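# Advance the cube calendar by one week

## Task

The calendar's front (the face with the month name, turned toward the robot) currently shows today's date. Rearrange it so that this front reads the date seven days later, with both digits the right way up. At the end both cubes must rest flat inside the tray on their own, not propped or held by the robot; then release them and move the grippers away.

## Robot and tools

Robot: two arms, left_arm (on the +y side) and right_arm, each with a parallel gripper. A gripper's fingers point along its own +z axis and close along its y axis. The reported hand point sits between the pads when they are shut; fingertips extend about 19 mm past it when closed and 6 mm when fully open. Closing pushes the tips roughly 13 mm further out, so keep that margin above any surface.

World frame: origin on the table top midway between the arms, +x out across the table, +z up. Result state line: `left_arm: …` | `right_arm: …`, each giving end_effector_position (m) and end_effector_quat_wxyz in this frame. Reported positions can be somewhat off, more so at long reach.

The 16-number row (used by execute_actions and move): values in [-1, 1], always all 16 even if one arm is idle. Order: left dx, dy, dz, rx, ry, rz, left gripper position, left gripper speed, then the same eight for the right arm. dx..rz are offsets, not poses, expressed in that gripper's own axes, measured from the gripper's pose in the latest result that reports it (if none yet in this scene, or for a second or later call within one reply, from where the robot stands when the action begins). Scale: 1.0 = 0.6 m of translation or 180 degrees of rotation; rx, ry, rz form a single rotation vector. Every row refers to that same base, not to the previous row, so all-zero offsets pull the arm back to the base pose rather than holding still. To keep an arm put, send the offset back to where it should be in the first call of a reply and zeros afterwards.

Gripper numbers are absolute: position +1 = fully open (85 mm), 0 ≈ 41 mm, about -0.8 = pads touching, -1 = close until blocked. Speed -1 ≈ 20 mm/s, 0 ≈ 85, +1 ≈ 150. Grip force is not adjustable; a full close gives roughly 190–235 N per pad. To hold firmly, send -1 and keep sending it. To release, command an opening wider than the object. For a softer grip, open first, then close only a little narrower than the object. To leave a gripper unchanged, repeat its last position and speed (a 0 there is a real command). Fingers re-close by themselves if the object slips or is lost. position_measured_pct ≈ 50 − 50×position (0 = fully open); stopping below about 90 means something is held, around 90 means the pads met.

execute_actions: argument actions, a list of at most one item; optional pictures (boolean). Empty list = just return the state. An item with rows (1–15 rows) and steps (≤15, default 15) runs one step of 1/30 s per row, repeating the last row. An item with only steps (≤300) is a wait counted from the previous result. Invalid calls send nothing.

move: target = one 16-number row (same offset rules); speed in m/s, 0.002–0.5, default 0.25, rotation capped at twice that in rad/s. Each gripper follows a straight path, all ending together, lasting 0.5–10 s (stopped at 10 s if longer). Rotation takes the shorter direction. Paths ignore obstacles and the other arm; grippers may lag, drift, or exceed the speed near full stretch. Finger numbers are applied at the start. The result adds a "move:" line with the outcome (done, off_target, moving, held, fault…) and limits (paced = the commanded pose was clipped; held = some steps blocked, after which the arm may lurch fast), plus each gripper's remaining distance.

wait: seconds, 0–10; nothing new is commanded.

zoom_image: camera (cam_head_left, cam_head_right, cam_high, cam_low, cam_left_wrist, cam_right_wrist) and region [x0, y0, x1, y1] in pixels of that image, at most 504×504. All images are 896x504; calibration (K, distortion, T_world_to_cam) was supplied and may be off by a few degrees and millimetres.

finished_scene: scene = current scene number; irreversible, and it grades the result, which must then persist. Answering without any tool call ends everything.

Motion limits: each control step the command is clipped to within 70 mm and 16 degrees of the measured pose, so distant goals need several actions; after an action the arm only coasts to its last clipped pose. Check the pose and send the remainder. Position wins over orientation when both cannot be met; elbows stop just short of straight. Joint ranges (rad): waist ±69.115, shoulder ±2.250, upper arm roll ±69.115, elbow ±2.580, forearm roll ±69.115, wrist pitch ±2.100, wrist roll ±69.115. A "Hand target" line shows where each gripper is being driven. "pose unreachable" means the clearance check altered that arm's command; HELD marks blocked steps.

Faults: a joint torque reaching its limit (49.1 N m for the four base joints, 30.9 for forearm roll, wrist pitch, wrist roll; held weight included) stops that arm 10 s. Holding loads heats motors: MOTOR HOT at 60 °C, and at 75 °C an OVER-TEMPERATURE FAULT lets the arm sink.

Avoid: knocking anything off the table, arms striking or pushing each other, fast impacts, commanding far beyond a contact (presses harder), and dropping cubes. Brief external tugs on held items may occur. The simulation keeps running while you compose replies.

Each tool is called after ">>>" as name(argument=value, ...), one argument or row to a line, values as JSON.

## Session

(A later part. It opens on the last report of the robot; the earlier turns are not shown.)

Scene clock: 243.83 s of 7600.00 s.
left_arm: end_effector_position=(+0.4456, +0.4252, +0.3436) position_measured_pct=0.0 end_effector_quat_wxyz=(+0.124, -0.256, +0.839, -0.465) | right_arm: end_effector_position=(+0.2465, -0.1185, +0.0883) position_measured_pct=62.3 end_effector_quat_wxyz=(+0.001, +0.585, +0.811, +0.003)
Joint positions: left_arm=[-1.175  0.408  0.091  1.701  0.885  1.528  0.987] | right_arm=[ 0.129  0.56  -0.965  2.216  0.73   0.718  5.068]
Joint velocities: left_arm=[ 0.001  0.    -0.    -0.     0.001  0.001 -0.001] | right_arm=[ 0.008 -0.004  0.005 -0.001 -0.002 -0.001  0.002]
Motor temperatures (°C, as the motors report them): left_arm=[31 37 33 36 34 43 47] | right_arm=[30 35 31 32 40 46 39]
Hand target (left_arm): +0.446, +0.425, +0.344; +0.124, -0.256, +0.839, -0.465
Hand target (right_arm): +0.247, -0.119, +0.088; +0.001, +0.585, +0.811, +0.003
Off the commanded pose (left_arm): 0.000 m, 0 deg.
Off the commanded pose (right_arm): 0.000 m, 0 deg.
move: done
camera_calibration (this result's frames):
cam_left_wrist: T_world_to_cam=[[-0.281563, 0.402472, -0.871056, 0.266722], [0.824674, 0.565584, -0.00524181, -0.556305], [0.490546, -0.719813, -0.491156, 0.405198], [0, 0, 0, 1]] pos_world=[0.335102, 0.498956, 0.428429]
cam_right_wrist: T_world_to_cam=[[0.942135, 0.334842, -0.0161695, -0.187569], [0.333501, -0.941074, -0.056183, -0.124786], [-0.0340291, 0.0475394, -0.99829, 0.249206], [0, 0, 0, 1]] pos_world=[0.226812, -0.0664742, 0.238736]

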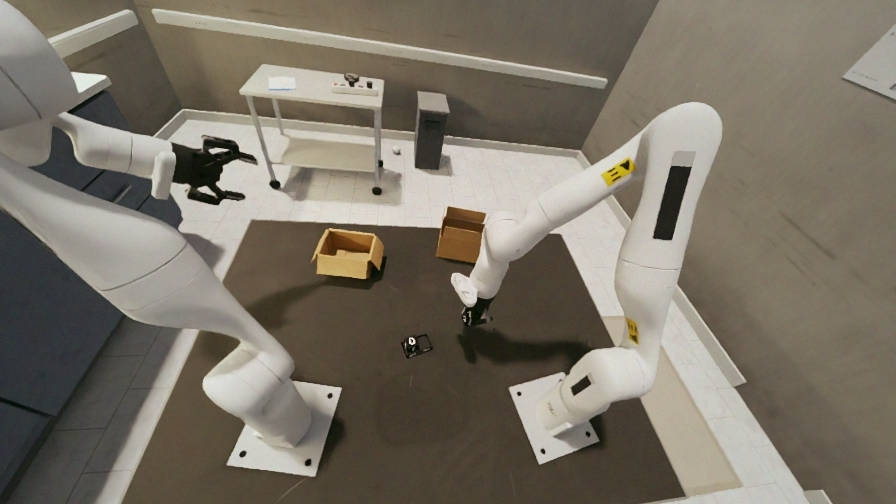

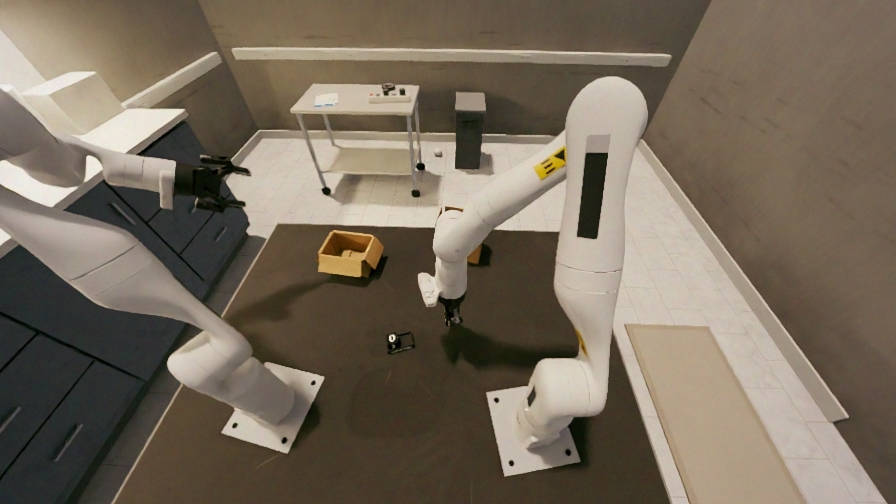

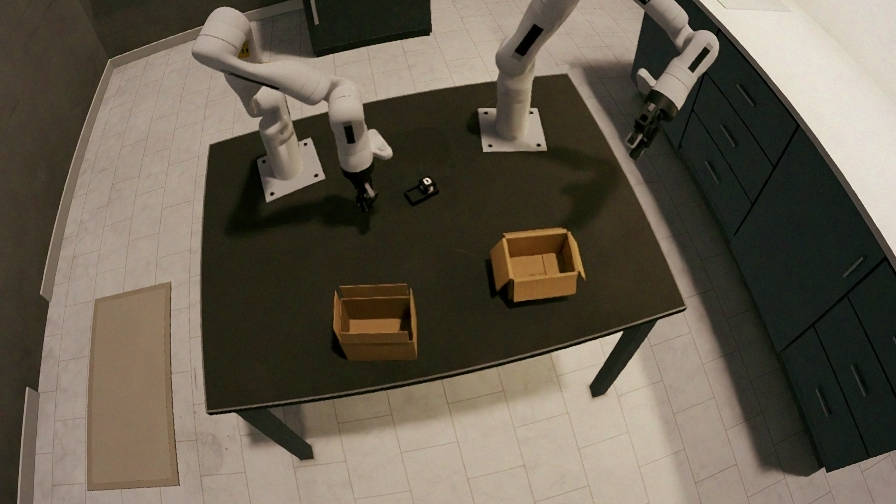

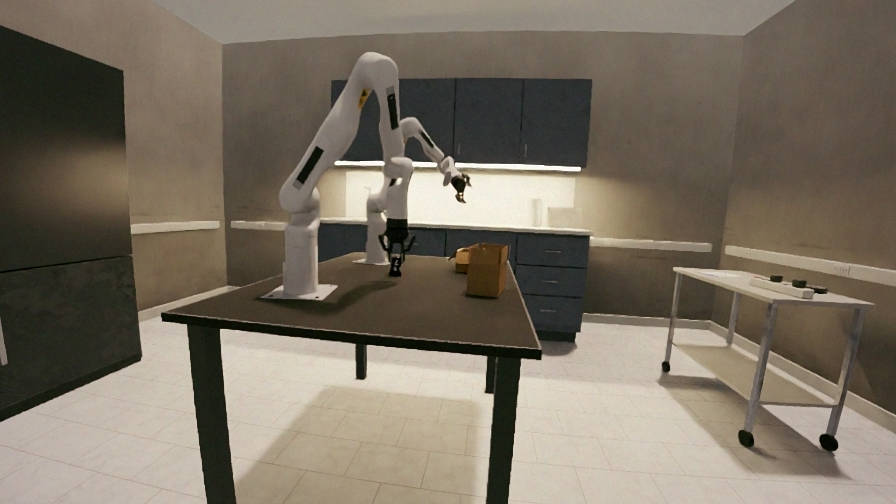

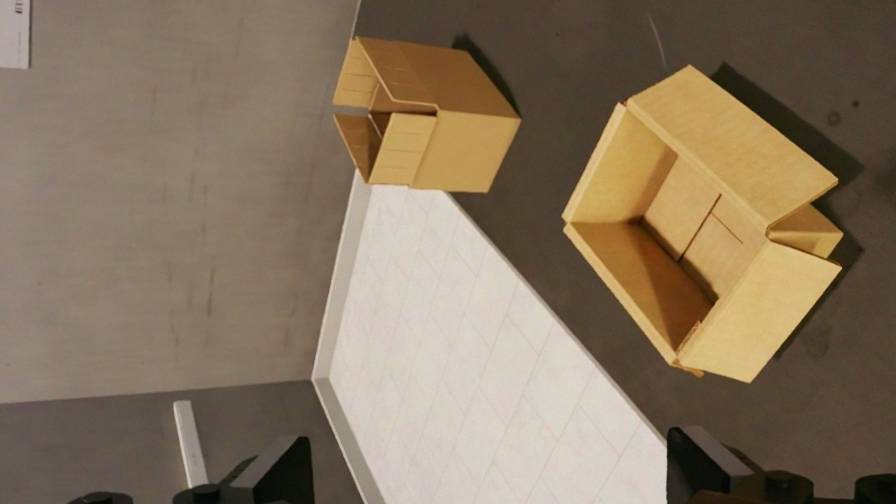

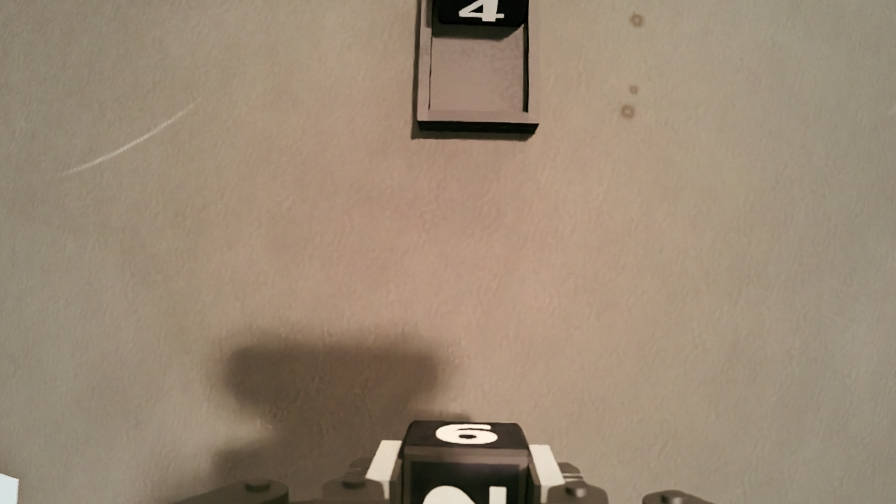

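>>> move(
  target=[0,0,0,0,0,0,1,0,0.233,0.0107,0,0,0,0,-1,-0.3],
  speed=0.12,
)

>>> move(
  target=[0,0,0,0,0,0,1,0,0,0,0.045,0,0,0,-1,-0.3],
  speed=0.04,
)

Scene clock: 247.40 s of 7600.00 s.
left_arm: end_effector_position=(+0.4456, +0.4252, +0.3436) position_measured_pct=0.0 end_effector_quat_wxyz=(+0.124, -0.256, +0.839, -0.465) | right_arm: end_effector_position=(+0.2087, +0.0163, +0.0889) position_measured_pct=62.3 end_effector_quat_wxyz=(+0.001, +0.585, +0.811, +0.003)
Joint positions: left_arm=[-1.175  0.408  0.091  1.701  0.885  1.528  0.987] | right_arm=[-0.275  0.678 -0.914  1.969  0.727  0.854  4.822]
Joint velocities: left_arm=[-0.001 -0.001 -0.    -0.    -0.001  0.    -0.001] | right_arm=[-0.009  0.005 -0.003 -0.001  0.002  0.002 -0.002]
Motor temperatures (°C, as the motors report them): left_arm=[31 37 33 36 34 43 47] | right_arm=[30 35 31 32 40 46 39]
Hand target (left_arm): +0.446, +0.425, +0.344; +0.124, -0.256, +0.839, -0.465
Hand target (right_arm): +0.208, +0.016, +0.089; +0.001, +0.585, +0.811, +0.003
Off the commanded pose (left_arm): 0.000 m, 0 deg.
Off the commanded pose (right_arm): 0.001 m, 0 deg.
move: done
camera_calibration (this result's frames):
cam_left_wrist: T_world_to_cam=[[-0.281563, 0.402472, -0.871056, 0.266722], [0.824673, 0.565585, -0.00524123, -0.556307], [0.490547, -0.719812, -0.491156, 0.405197], [0, 0, 0, 1]] pos_world=[0.335102, 0.498957, 0.428429]
cam_right_wrist: T_world_to_cam=[[0.942613, 0.333557, -0.0148593, -0.197353], [0.332278, -0.941503, -0.0562451, 0.0149184], [-0.032751, 0.0480799, -0.998306, 0.241832], [0, 0, 0, 1]] pos_world=[0.188991, 0.068247, 0.239329]

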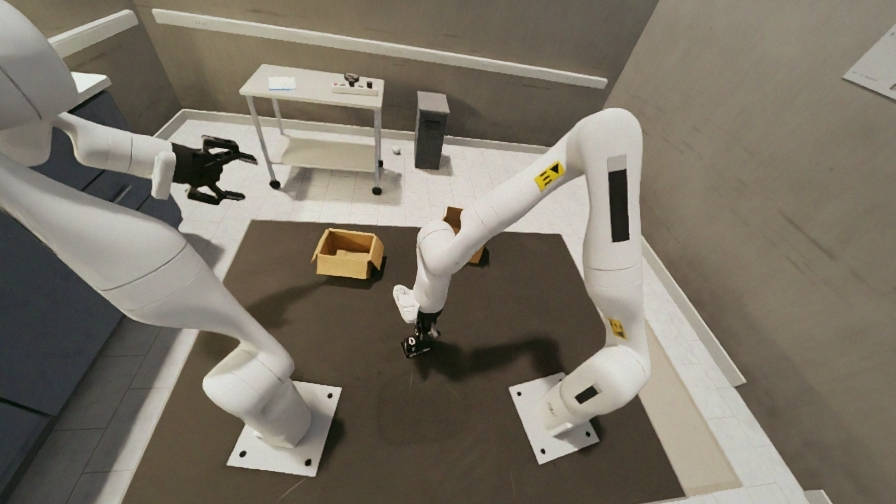

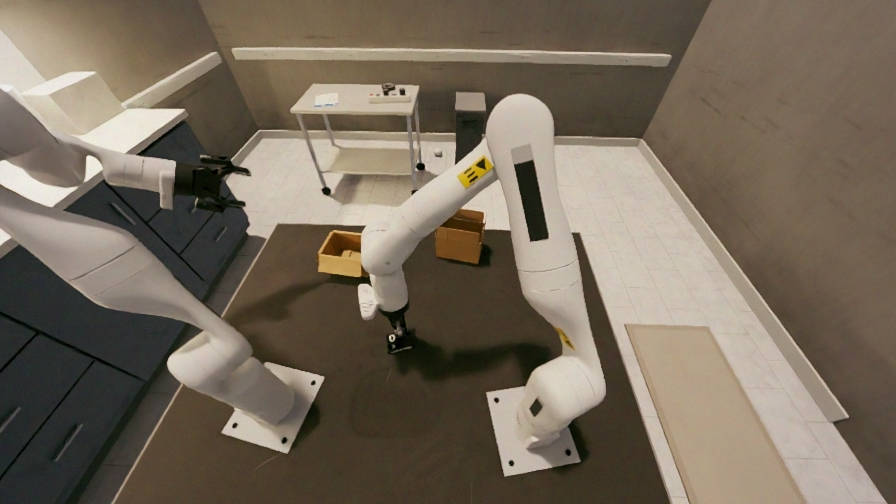

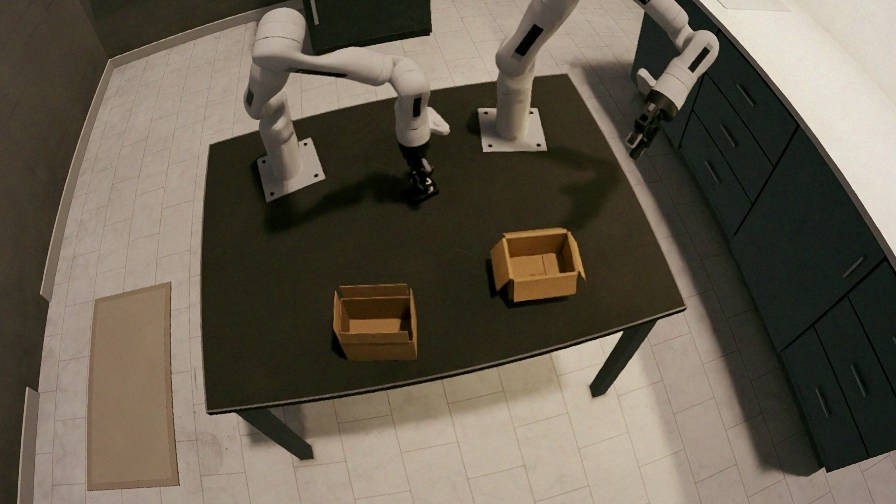

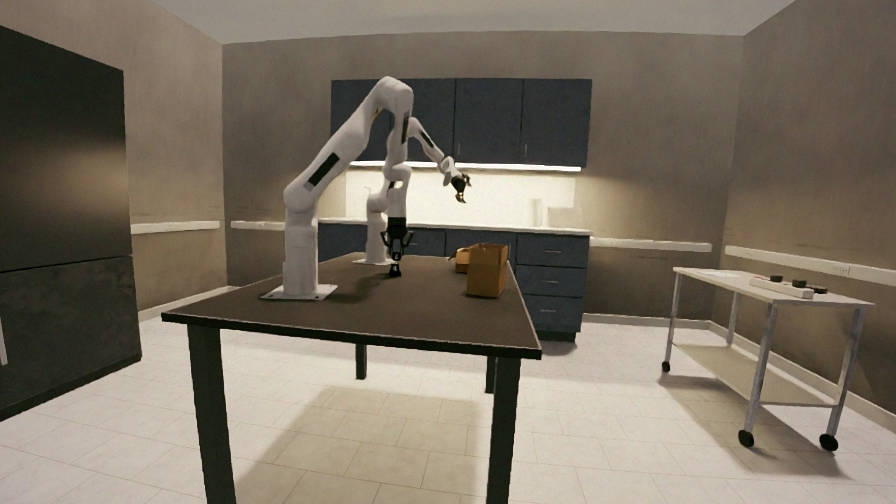

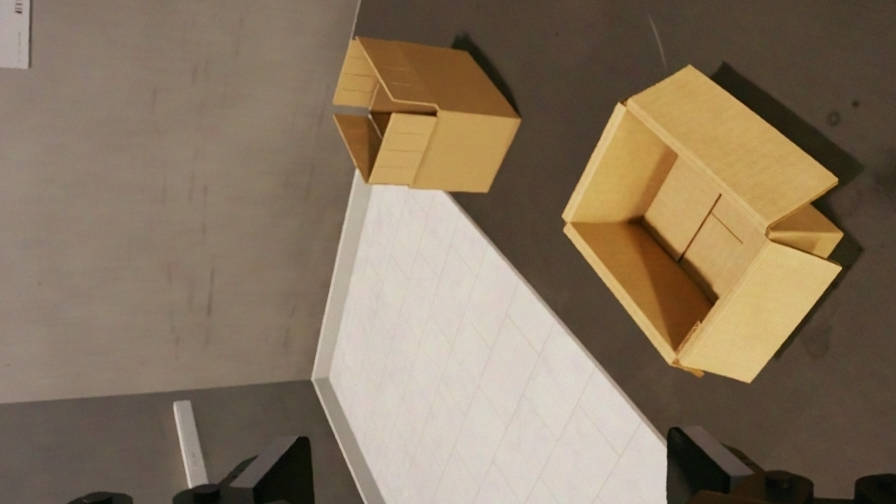

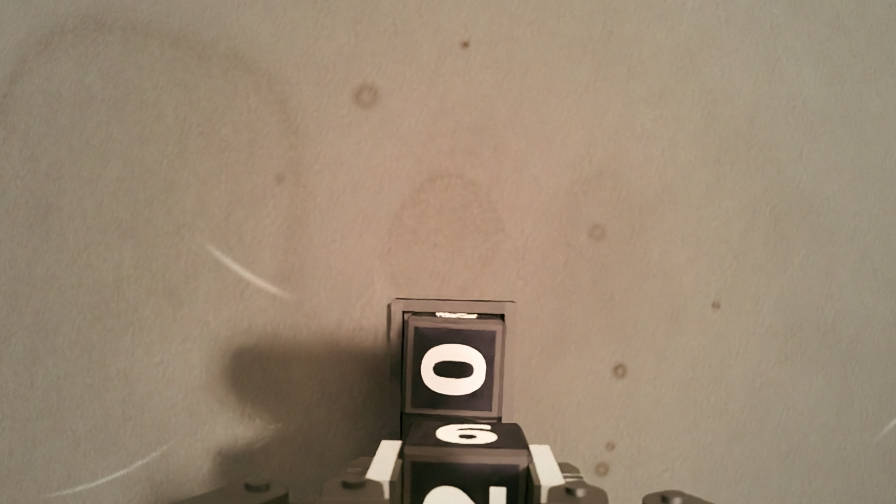

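Scene clock: 248.30 s of 7600.00 s.
left_arm: end_effector_position=(+0.4456, +0.4252, +0.3436) position_measured_pct=0.0 end_effector_quat_wxyz=(+0.124, -0.256, +0.839, -0.465) | right_arm: end_effector_position=(+0.2104, +0.0184, +0.0685) position_measured_pct=62.3 end_effector_quat_wxyz=(+0.004, +0.585, +0.811, +0.010)
Joint positions: left_arm=[-1.175  0.408  0.091  1.701  0.885  1.528  0.987] | right_arm=[-0.308  0.711 -0.872  1.991  0.793  0.8    4.766]
Joint velocities: left_arm=[ 0.    -0.002 -0.001  0.001  0.001 -0.    -0.002] | right_arm=[-0.     0.001 -0.005  0.001  0.006  0.004 -0.005]
Motor temperatures (°C, as the motors report them): left_arm=[31 37 33 36 34 43 47] | right_arm=[30 35 31 32 40 46 39]
Hand target (left_arm): +0.446, +0.425, +0.344; +0.124, -0.256, +0.839, -0.465
Hand target (right_arm): +0.209, +0.016, +0.062; +0.002, +0.585, +0.811, +0.003
Off the commanded pose (left_arm): 0.000 m, 0 deg.
Off the commanded pose (right_arm): 0.007 m, 1 deg.
move: off_target (right_arm)
camera_calibration (this result's frames):
cam_left_wrist: T_world_to_cam=[[-0.281563, 0.402472, -0.871056, 0.266722], [0.824673, 0.565586, -0.00524074, -0.556308], [0.490548, -0.719812, -0.491155, 0.405197], [0, 0, 0, 1]] pos_world=[0.335103, 0.498957, 0.428429]
cam_right_wrist: T_world_to_cam=[[0.942331, 0.334678, -0.00150662, -0.200754], [0.334022, -0.940748, -0.058493, 0.0149904], [-0.0209937, 0.0546166, -0.998287, 0.218767], [0, 0, 0, 1]] pos_world=[0.188762, 0.0693417, 0.218966]

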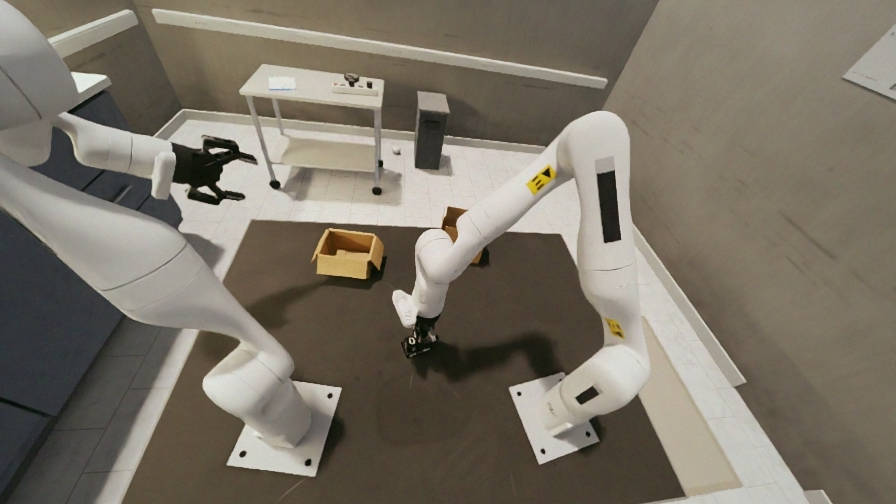

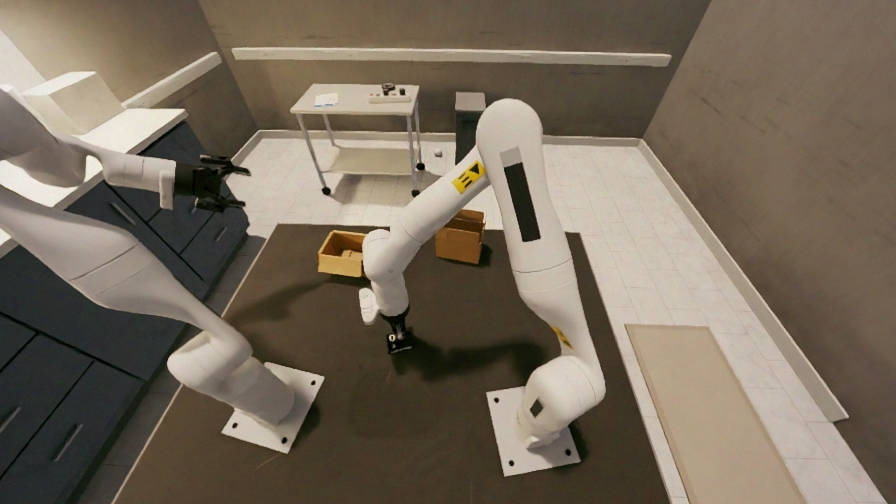

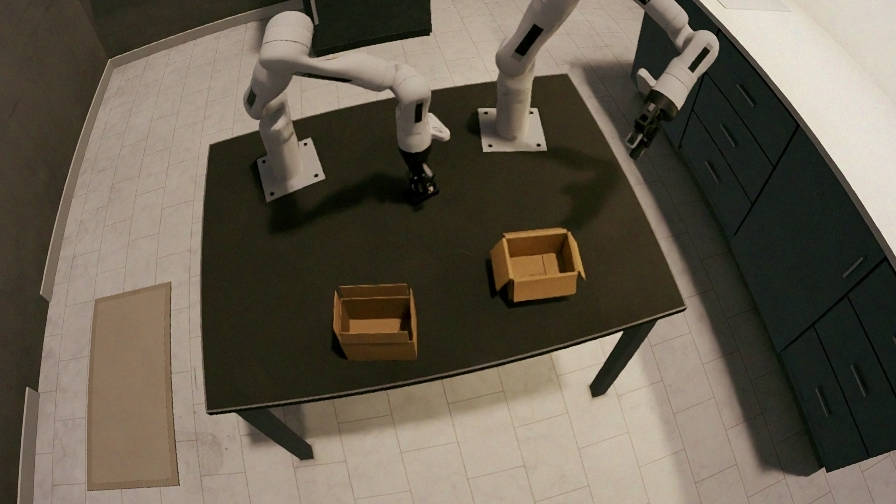

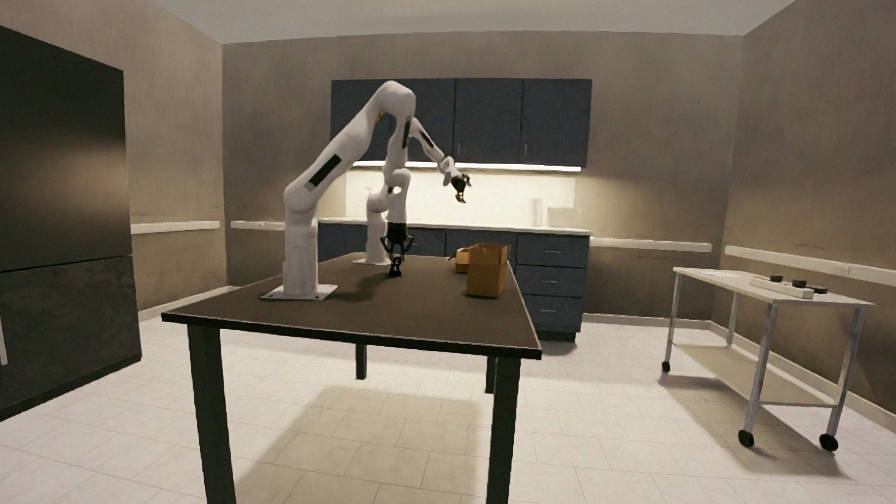

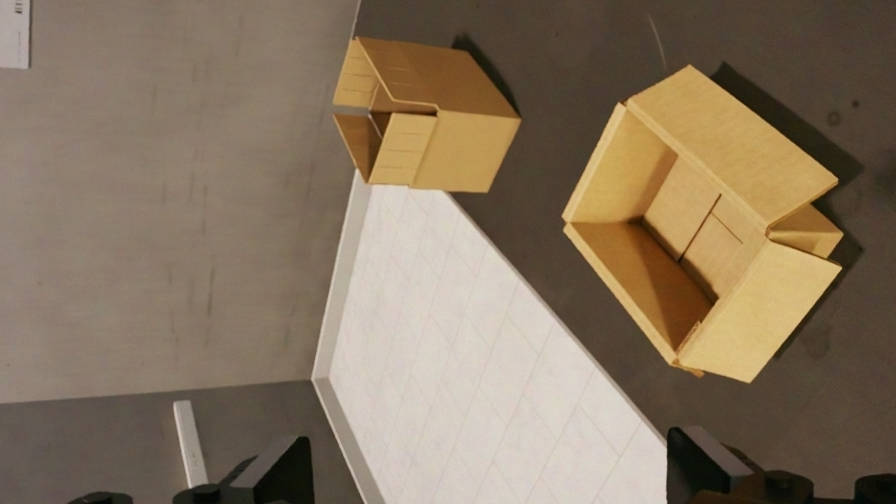

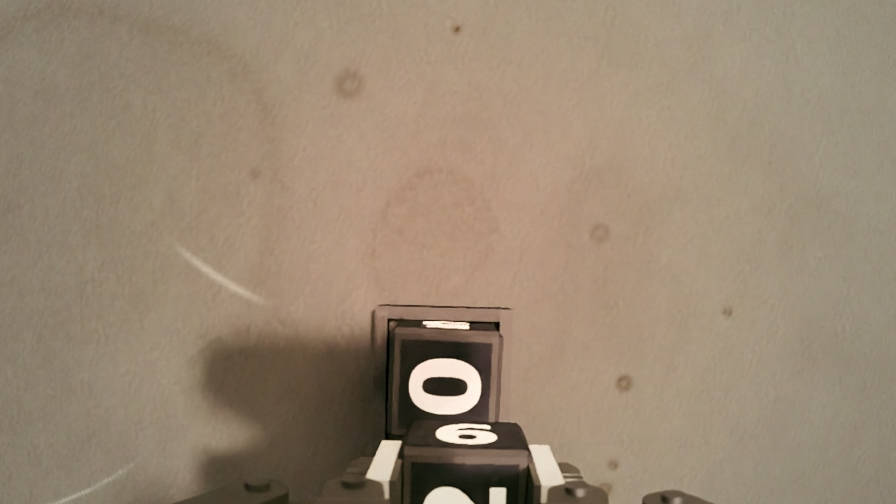

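>>> move(
  target=[0,0,0,0,0,0,1,0,-0.011,-0.008,-0.008,0,0,0,-1,-0.3],
  speed=0.03,
)

Scene clock: 250.67 s of 7600.00 s.
left_arm: end_effector_position=(+0.4456, +0.4252, +0.3436) position_measured_pct=0.0 end_effector_quat_wxyz=(+0.124, -0.256, +0.839, -0.465) | right_arm: end_effector_position=(+0.2077, +0.0106, +0.0731) position_measured_pct=62.3 end_effector_quat_wxyz=(+0.004, +0.585, +0.811, +0.010)
Joint positions: left_arm=[-1.175  0.408  0.091  1.701  0.885  1.528  0.987] | right_arm=[-0.292  0.69  -0.882  2.013  0.782  0.795  4.771]
Joint velocities: left_arm=[-0.001 -0.    -0.    -0.    -0.001 -0.001  0.   ] | right_arm=[ 0.002 -0.002  0.001  0.    -0.    -0.002  0.   ]
Motor temperatures (°C, as the motors report them): left_arm=[31 37 33 36 34 43 47] | right_arm=[30 35 31 32 40 46 39]
Hand target (left_arm): +0.446, +0.425, +0.344; +0.124, -0.256, +0.839, -0.465
Hand target (right_arm): +0.208, +0.011, +0.073; +0.004, +0.585, +0.811, +0.010
Off the commanded pose (left_arm): 0.000 m, 0 deg.
Off the commanded pose (right_arm): 0.000 m, 0 deg.
move: done
camera_calibration (this result's frames):
cam_left_wrist: T_world_to_cam=[[-0.281563, 0.402471, -0.871057, 0.266722], [0.824672, 0.565587, -0.00524026, -0.556309], [0.490549, -0.719812, -0.491155, 0.405196], [0, 0, 0, 1]] pos_world=[0.335103, 0.498958, 0.428429]
cam_right_wrist: T_world_to_cam=[[0.942256, 0.334889, -0.00175679, -0.195605], [0.334218, -0.940675, -0.0585497, 0.00879258], [-0.0212602, 0.0545817, -0.998283, 0.223817], [0, 0, 0, 1]] pos_world=[0.186129, 0.0615604, 0.223604]

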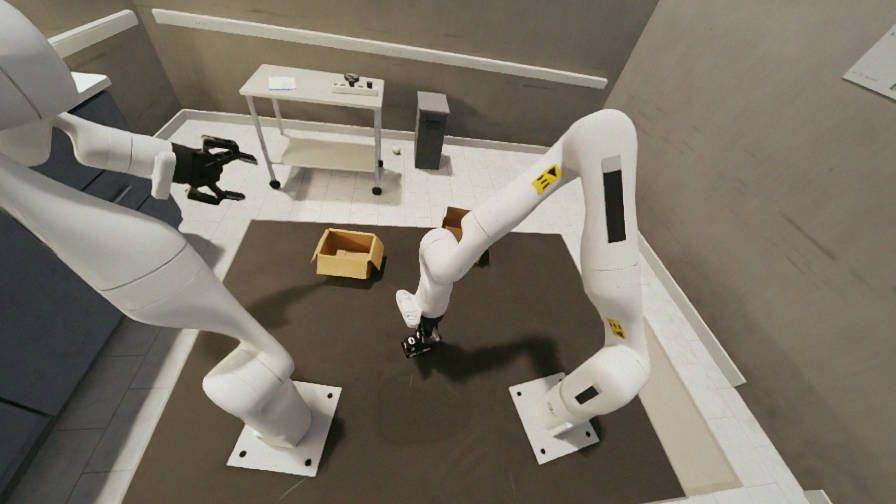

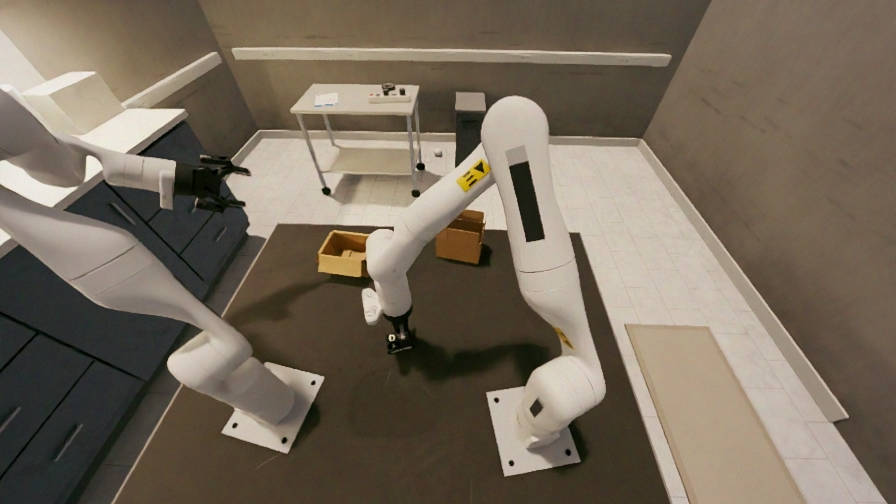

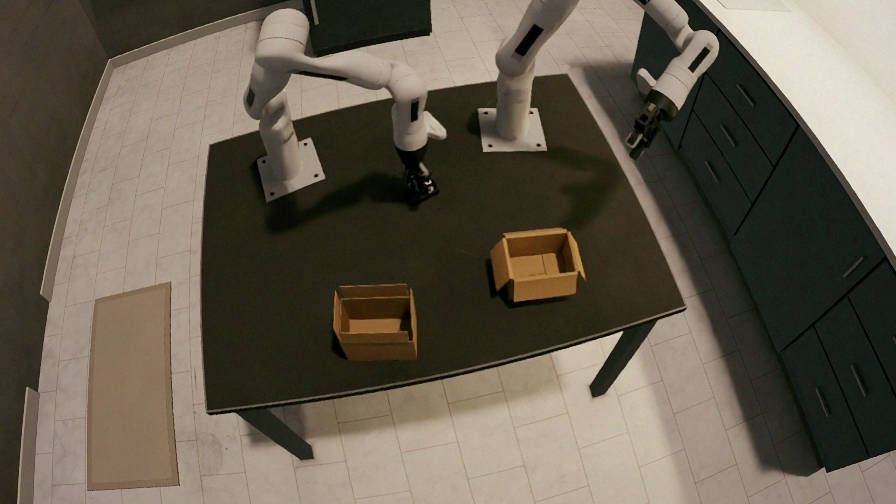

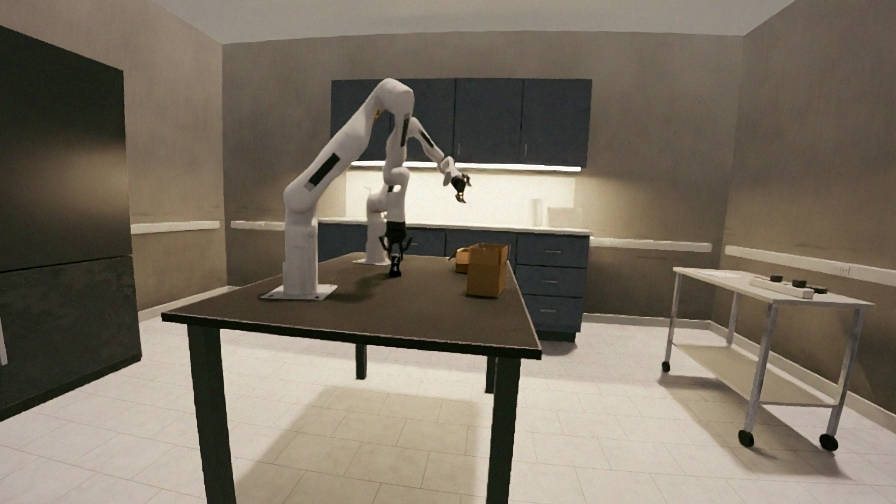

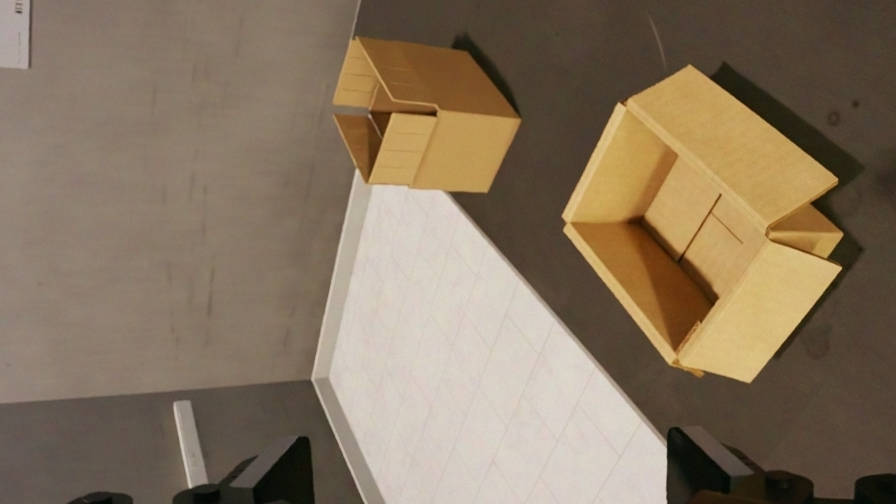

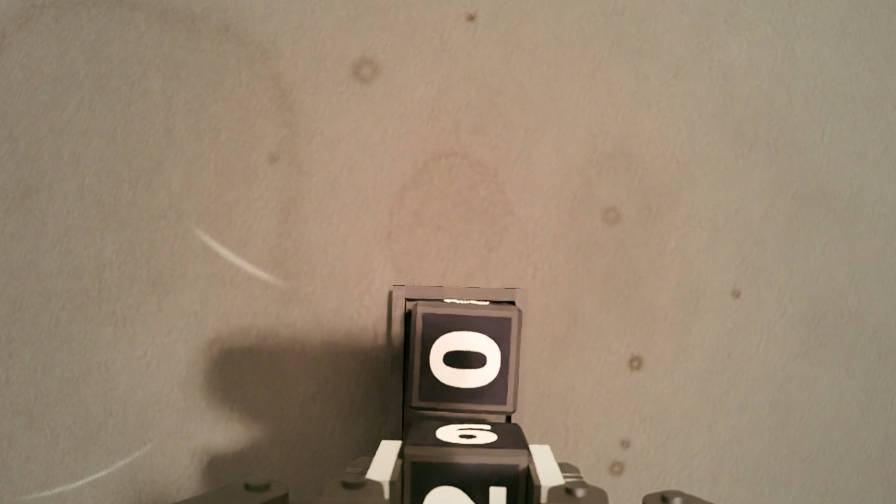

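>>> move(
  target=[0,0,0,0,0,0,1,0,-0.002,0,0.03,0,0,0,-1,-0.3],
  speed=0.03,
)

Scene clock: 253.10 s of 7600.00 s.
left_arm: end_effector_position=(+0.4456, +0.4252, +0.3436) position_measured_pct=0.0 end_effector_quat_wxyz=(+0.124, -0.256, +0.839, -0.465) | right_arm: end_effector_position=(+0.2085, +0.0096, +0.0551) position_measured_pct=62.3 end_effector_quat_wxyz=(+0.004, +0.585, +0.811, +0.010)
Joint positions: left_arm=[-1.175  0.408  0.091  1.701  0.885  1.528  0.987] | right_arm=[-0.316  0.721 -0.844  2.03   0.83   0.754  4.733]
Joint velocities: left_arm=[ 0.     0.    -0.    -0.    -0.002  0.     0.002] | right_arm=[-0.003  0.002 -0.002  0.     0.    -0.001 -0.   ]
Motor temperatures (°C, as the motors report them): left_arm=[31 37 33 36 34 43 47] | right_arm=[30 35 31 32 40 46 39]
Hand target (left_arm): +0.446, +0.425, +0.344; +0.124, -0.256, +0.839, -0.465
Hand target (right_arm): +0.208, +0.010, +0.055; +0.004, +0.585, +0.811, +0.010
Off the commanded pose (left_arm): 0.000 m, 0 deg.
Off the commanded pose (right_arm): 0.000 m, 0 deg.
move: done
camera_calibration (this result's frames):
cam_left_wrist: T_world_to_cam=[[-0.281563, 0.402471, -0.871057, 0.266722], [0.824672, 0.565588, -0.00523986, -0.55631], [0.49055, -0.719811, -0.491155, 0.405195], [0, 0, 0, 1]] pos_world=[0.335104, 0.498958, 0.428428]
cam_right_wrist: T_world_to_cam=[[0.942314, 0.334728, -0.00139383, -0.196111], [0.334078, -0.940728, -0.0585105, 0.00658735], [-0.0208963, 0.0546696, -0.998286, 0.205866], [0, 0, 0, 1]] pos_world=[0.186899, 0.0605861, 0.205625]

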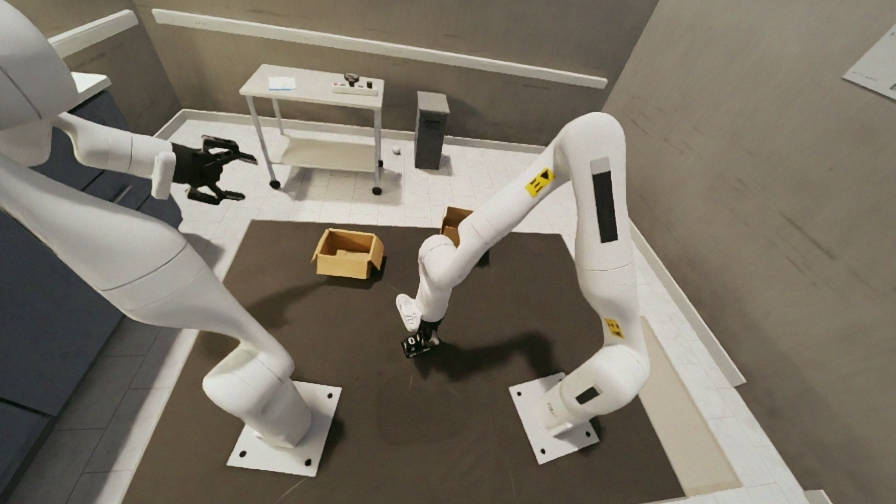

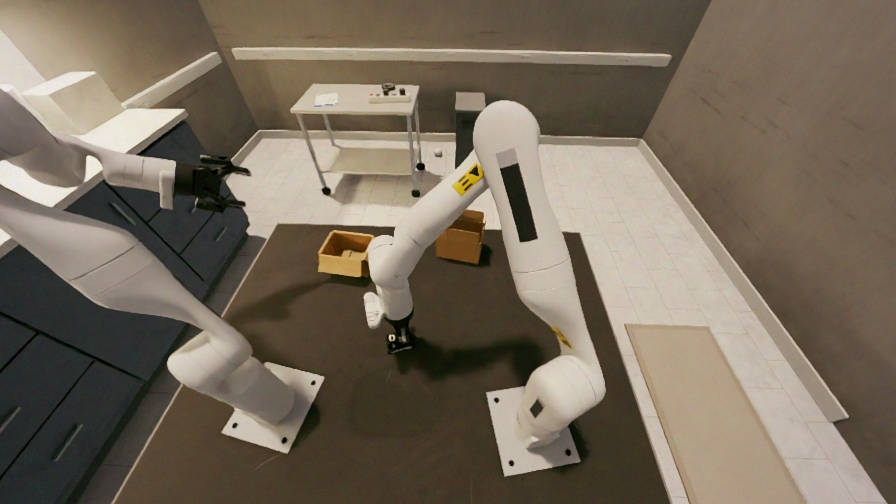

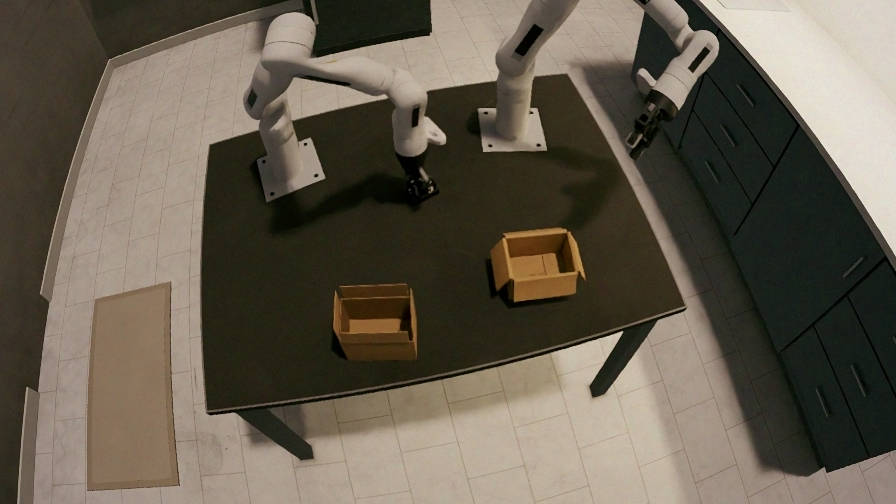

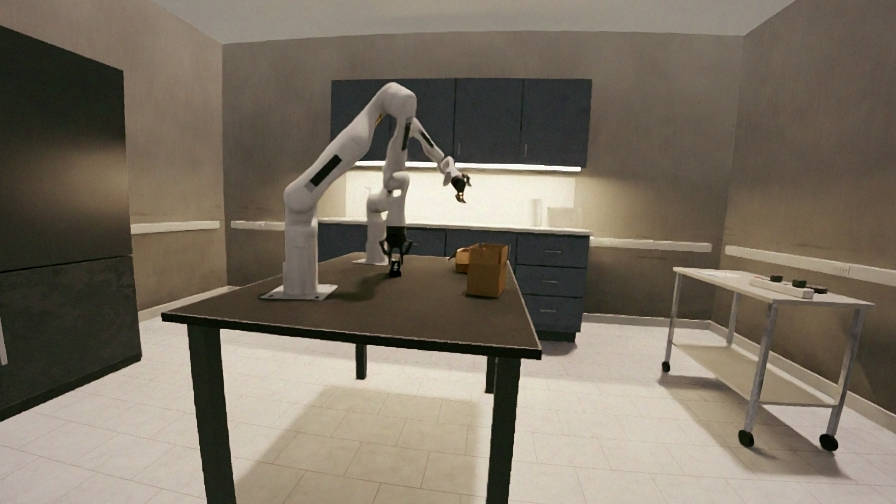

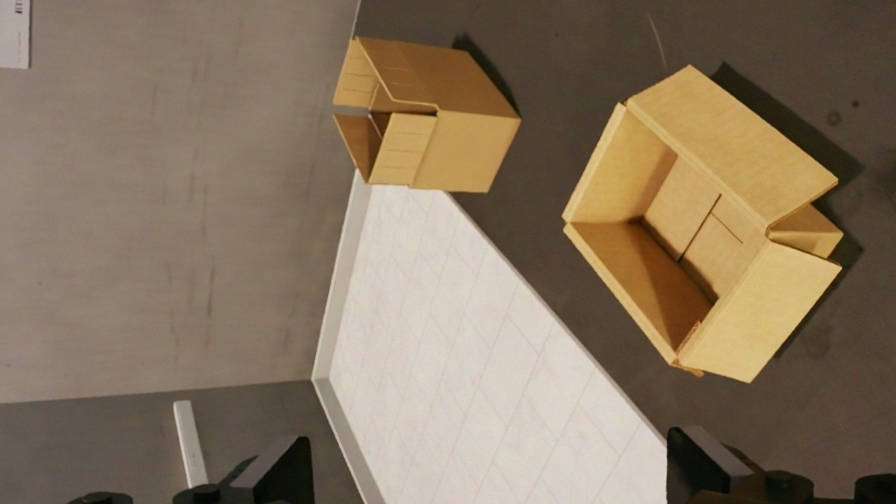

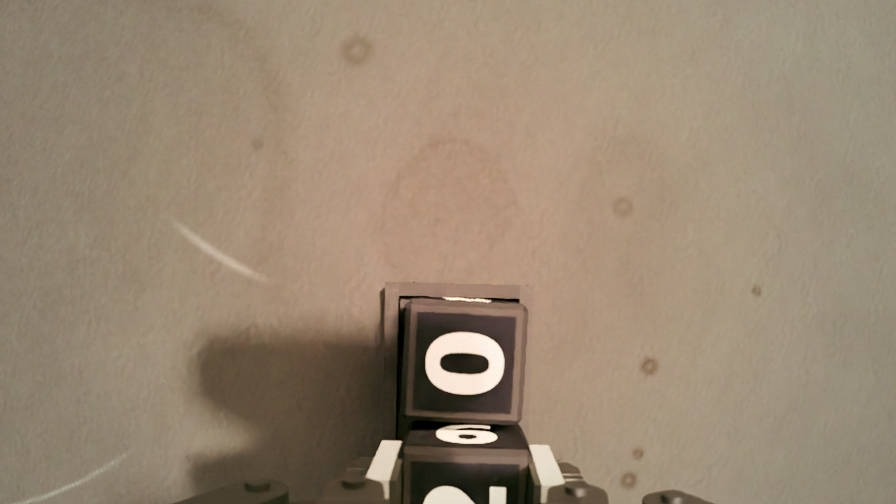

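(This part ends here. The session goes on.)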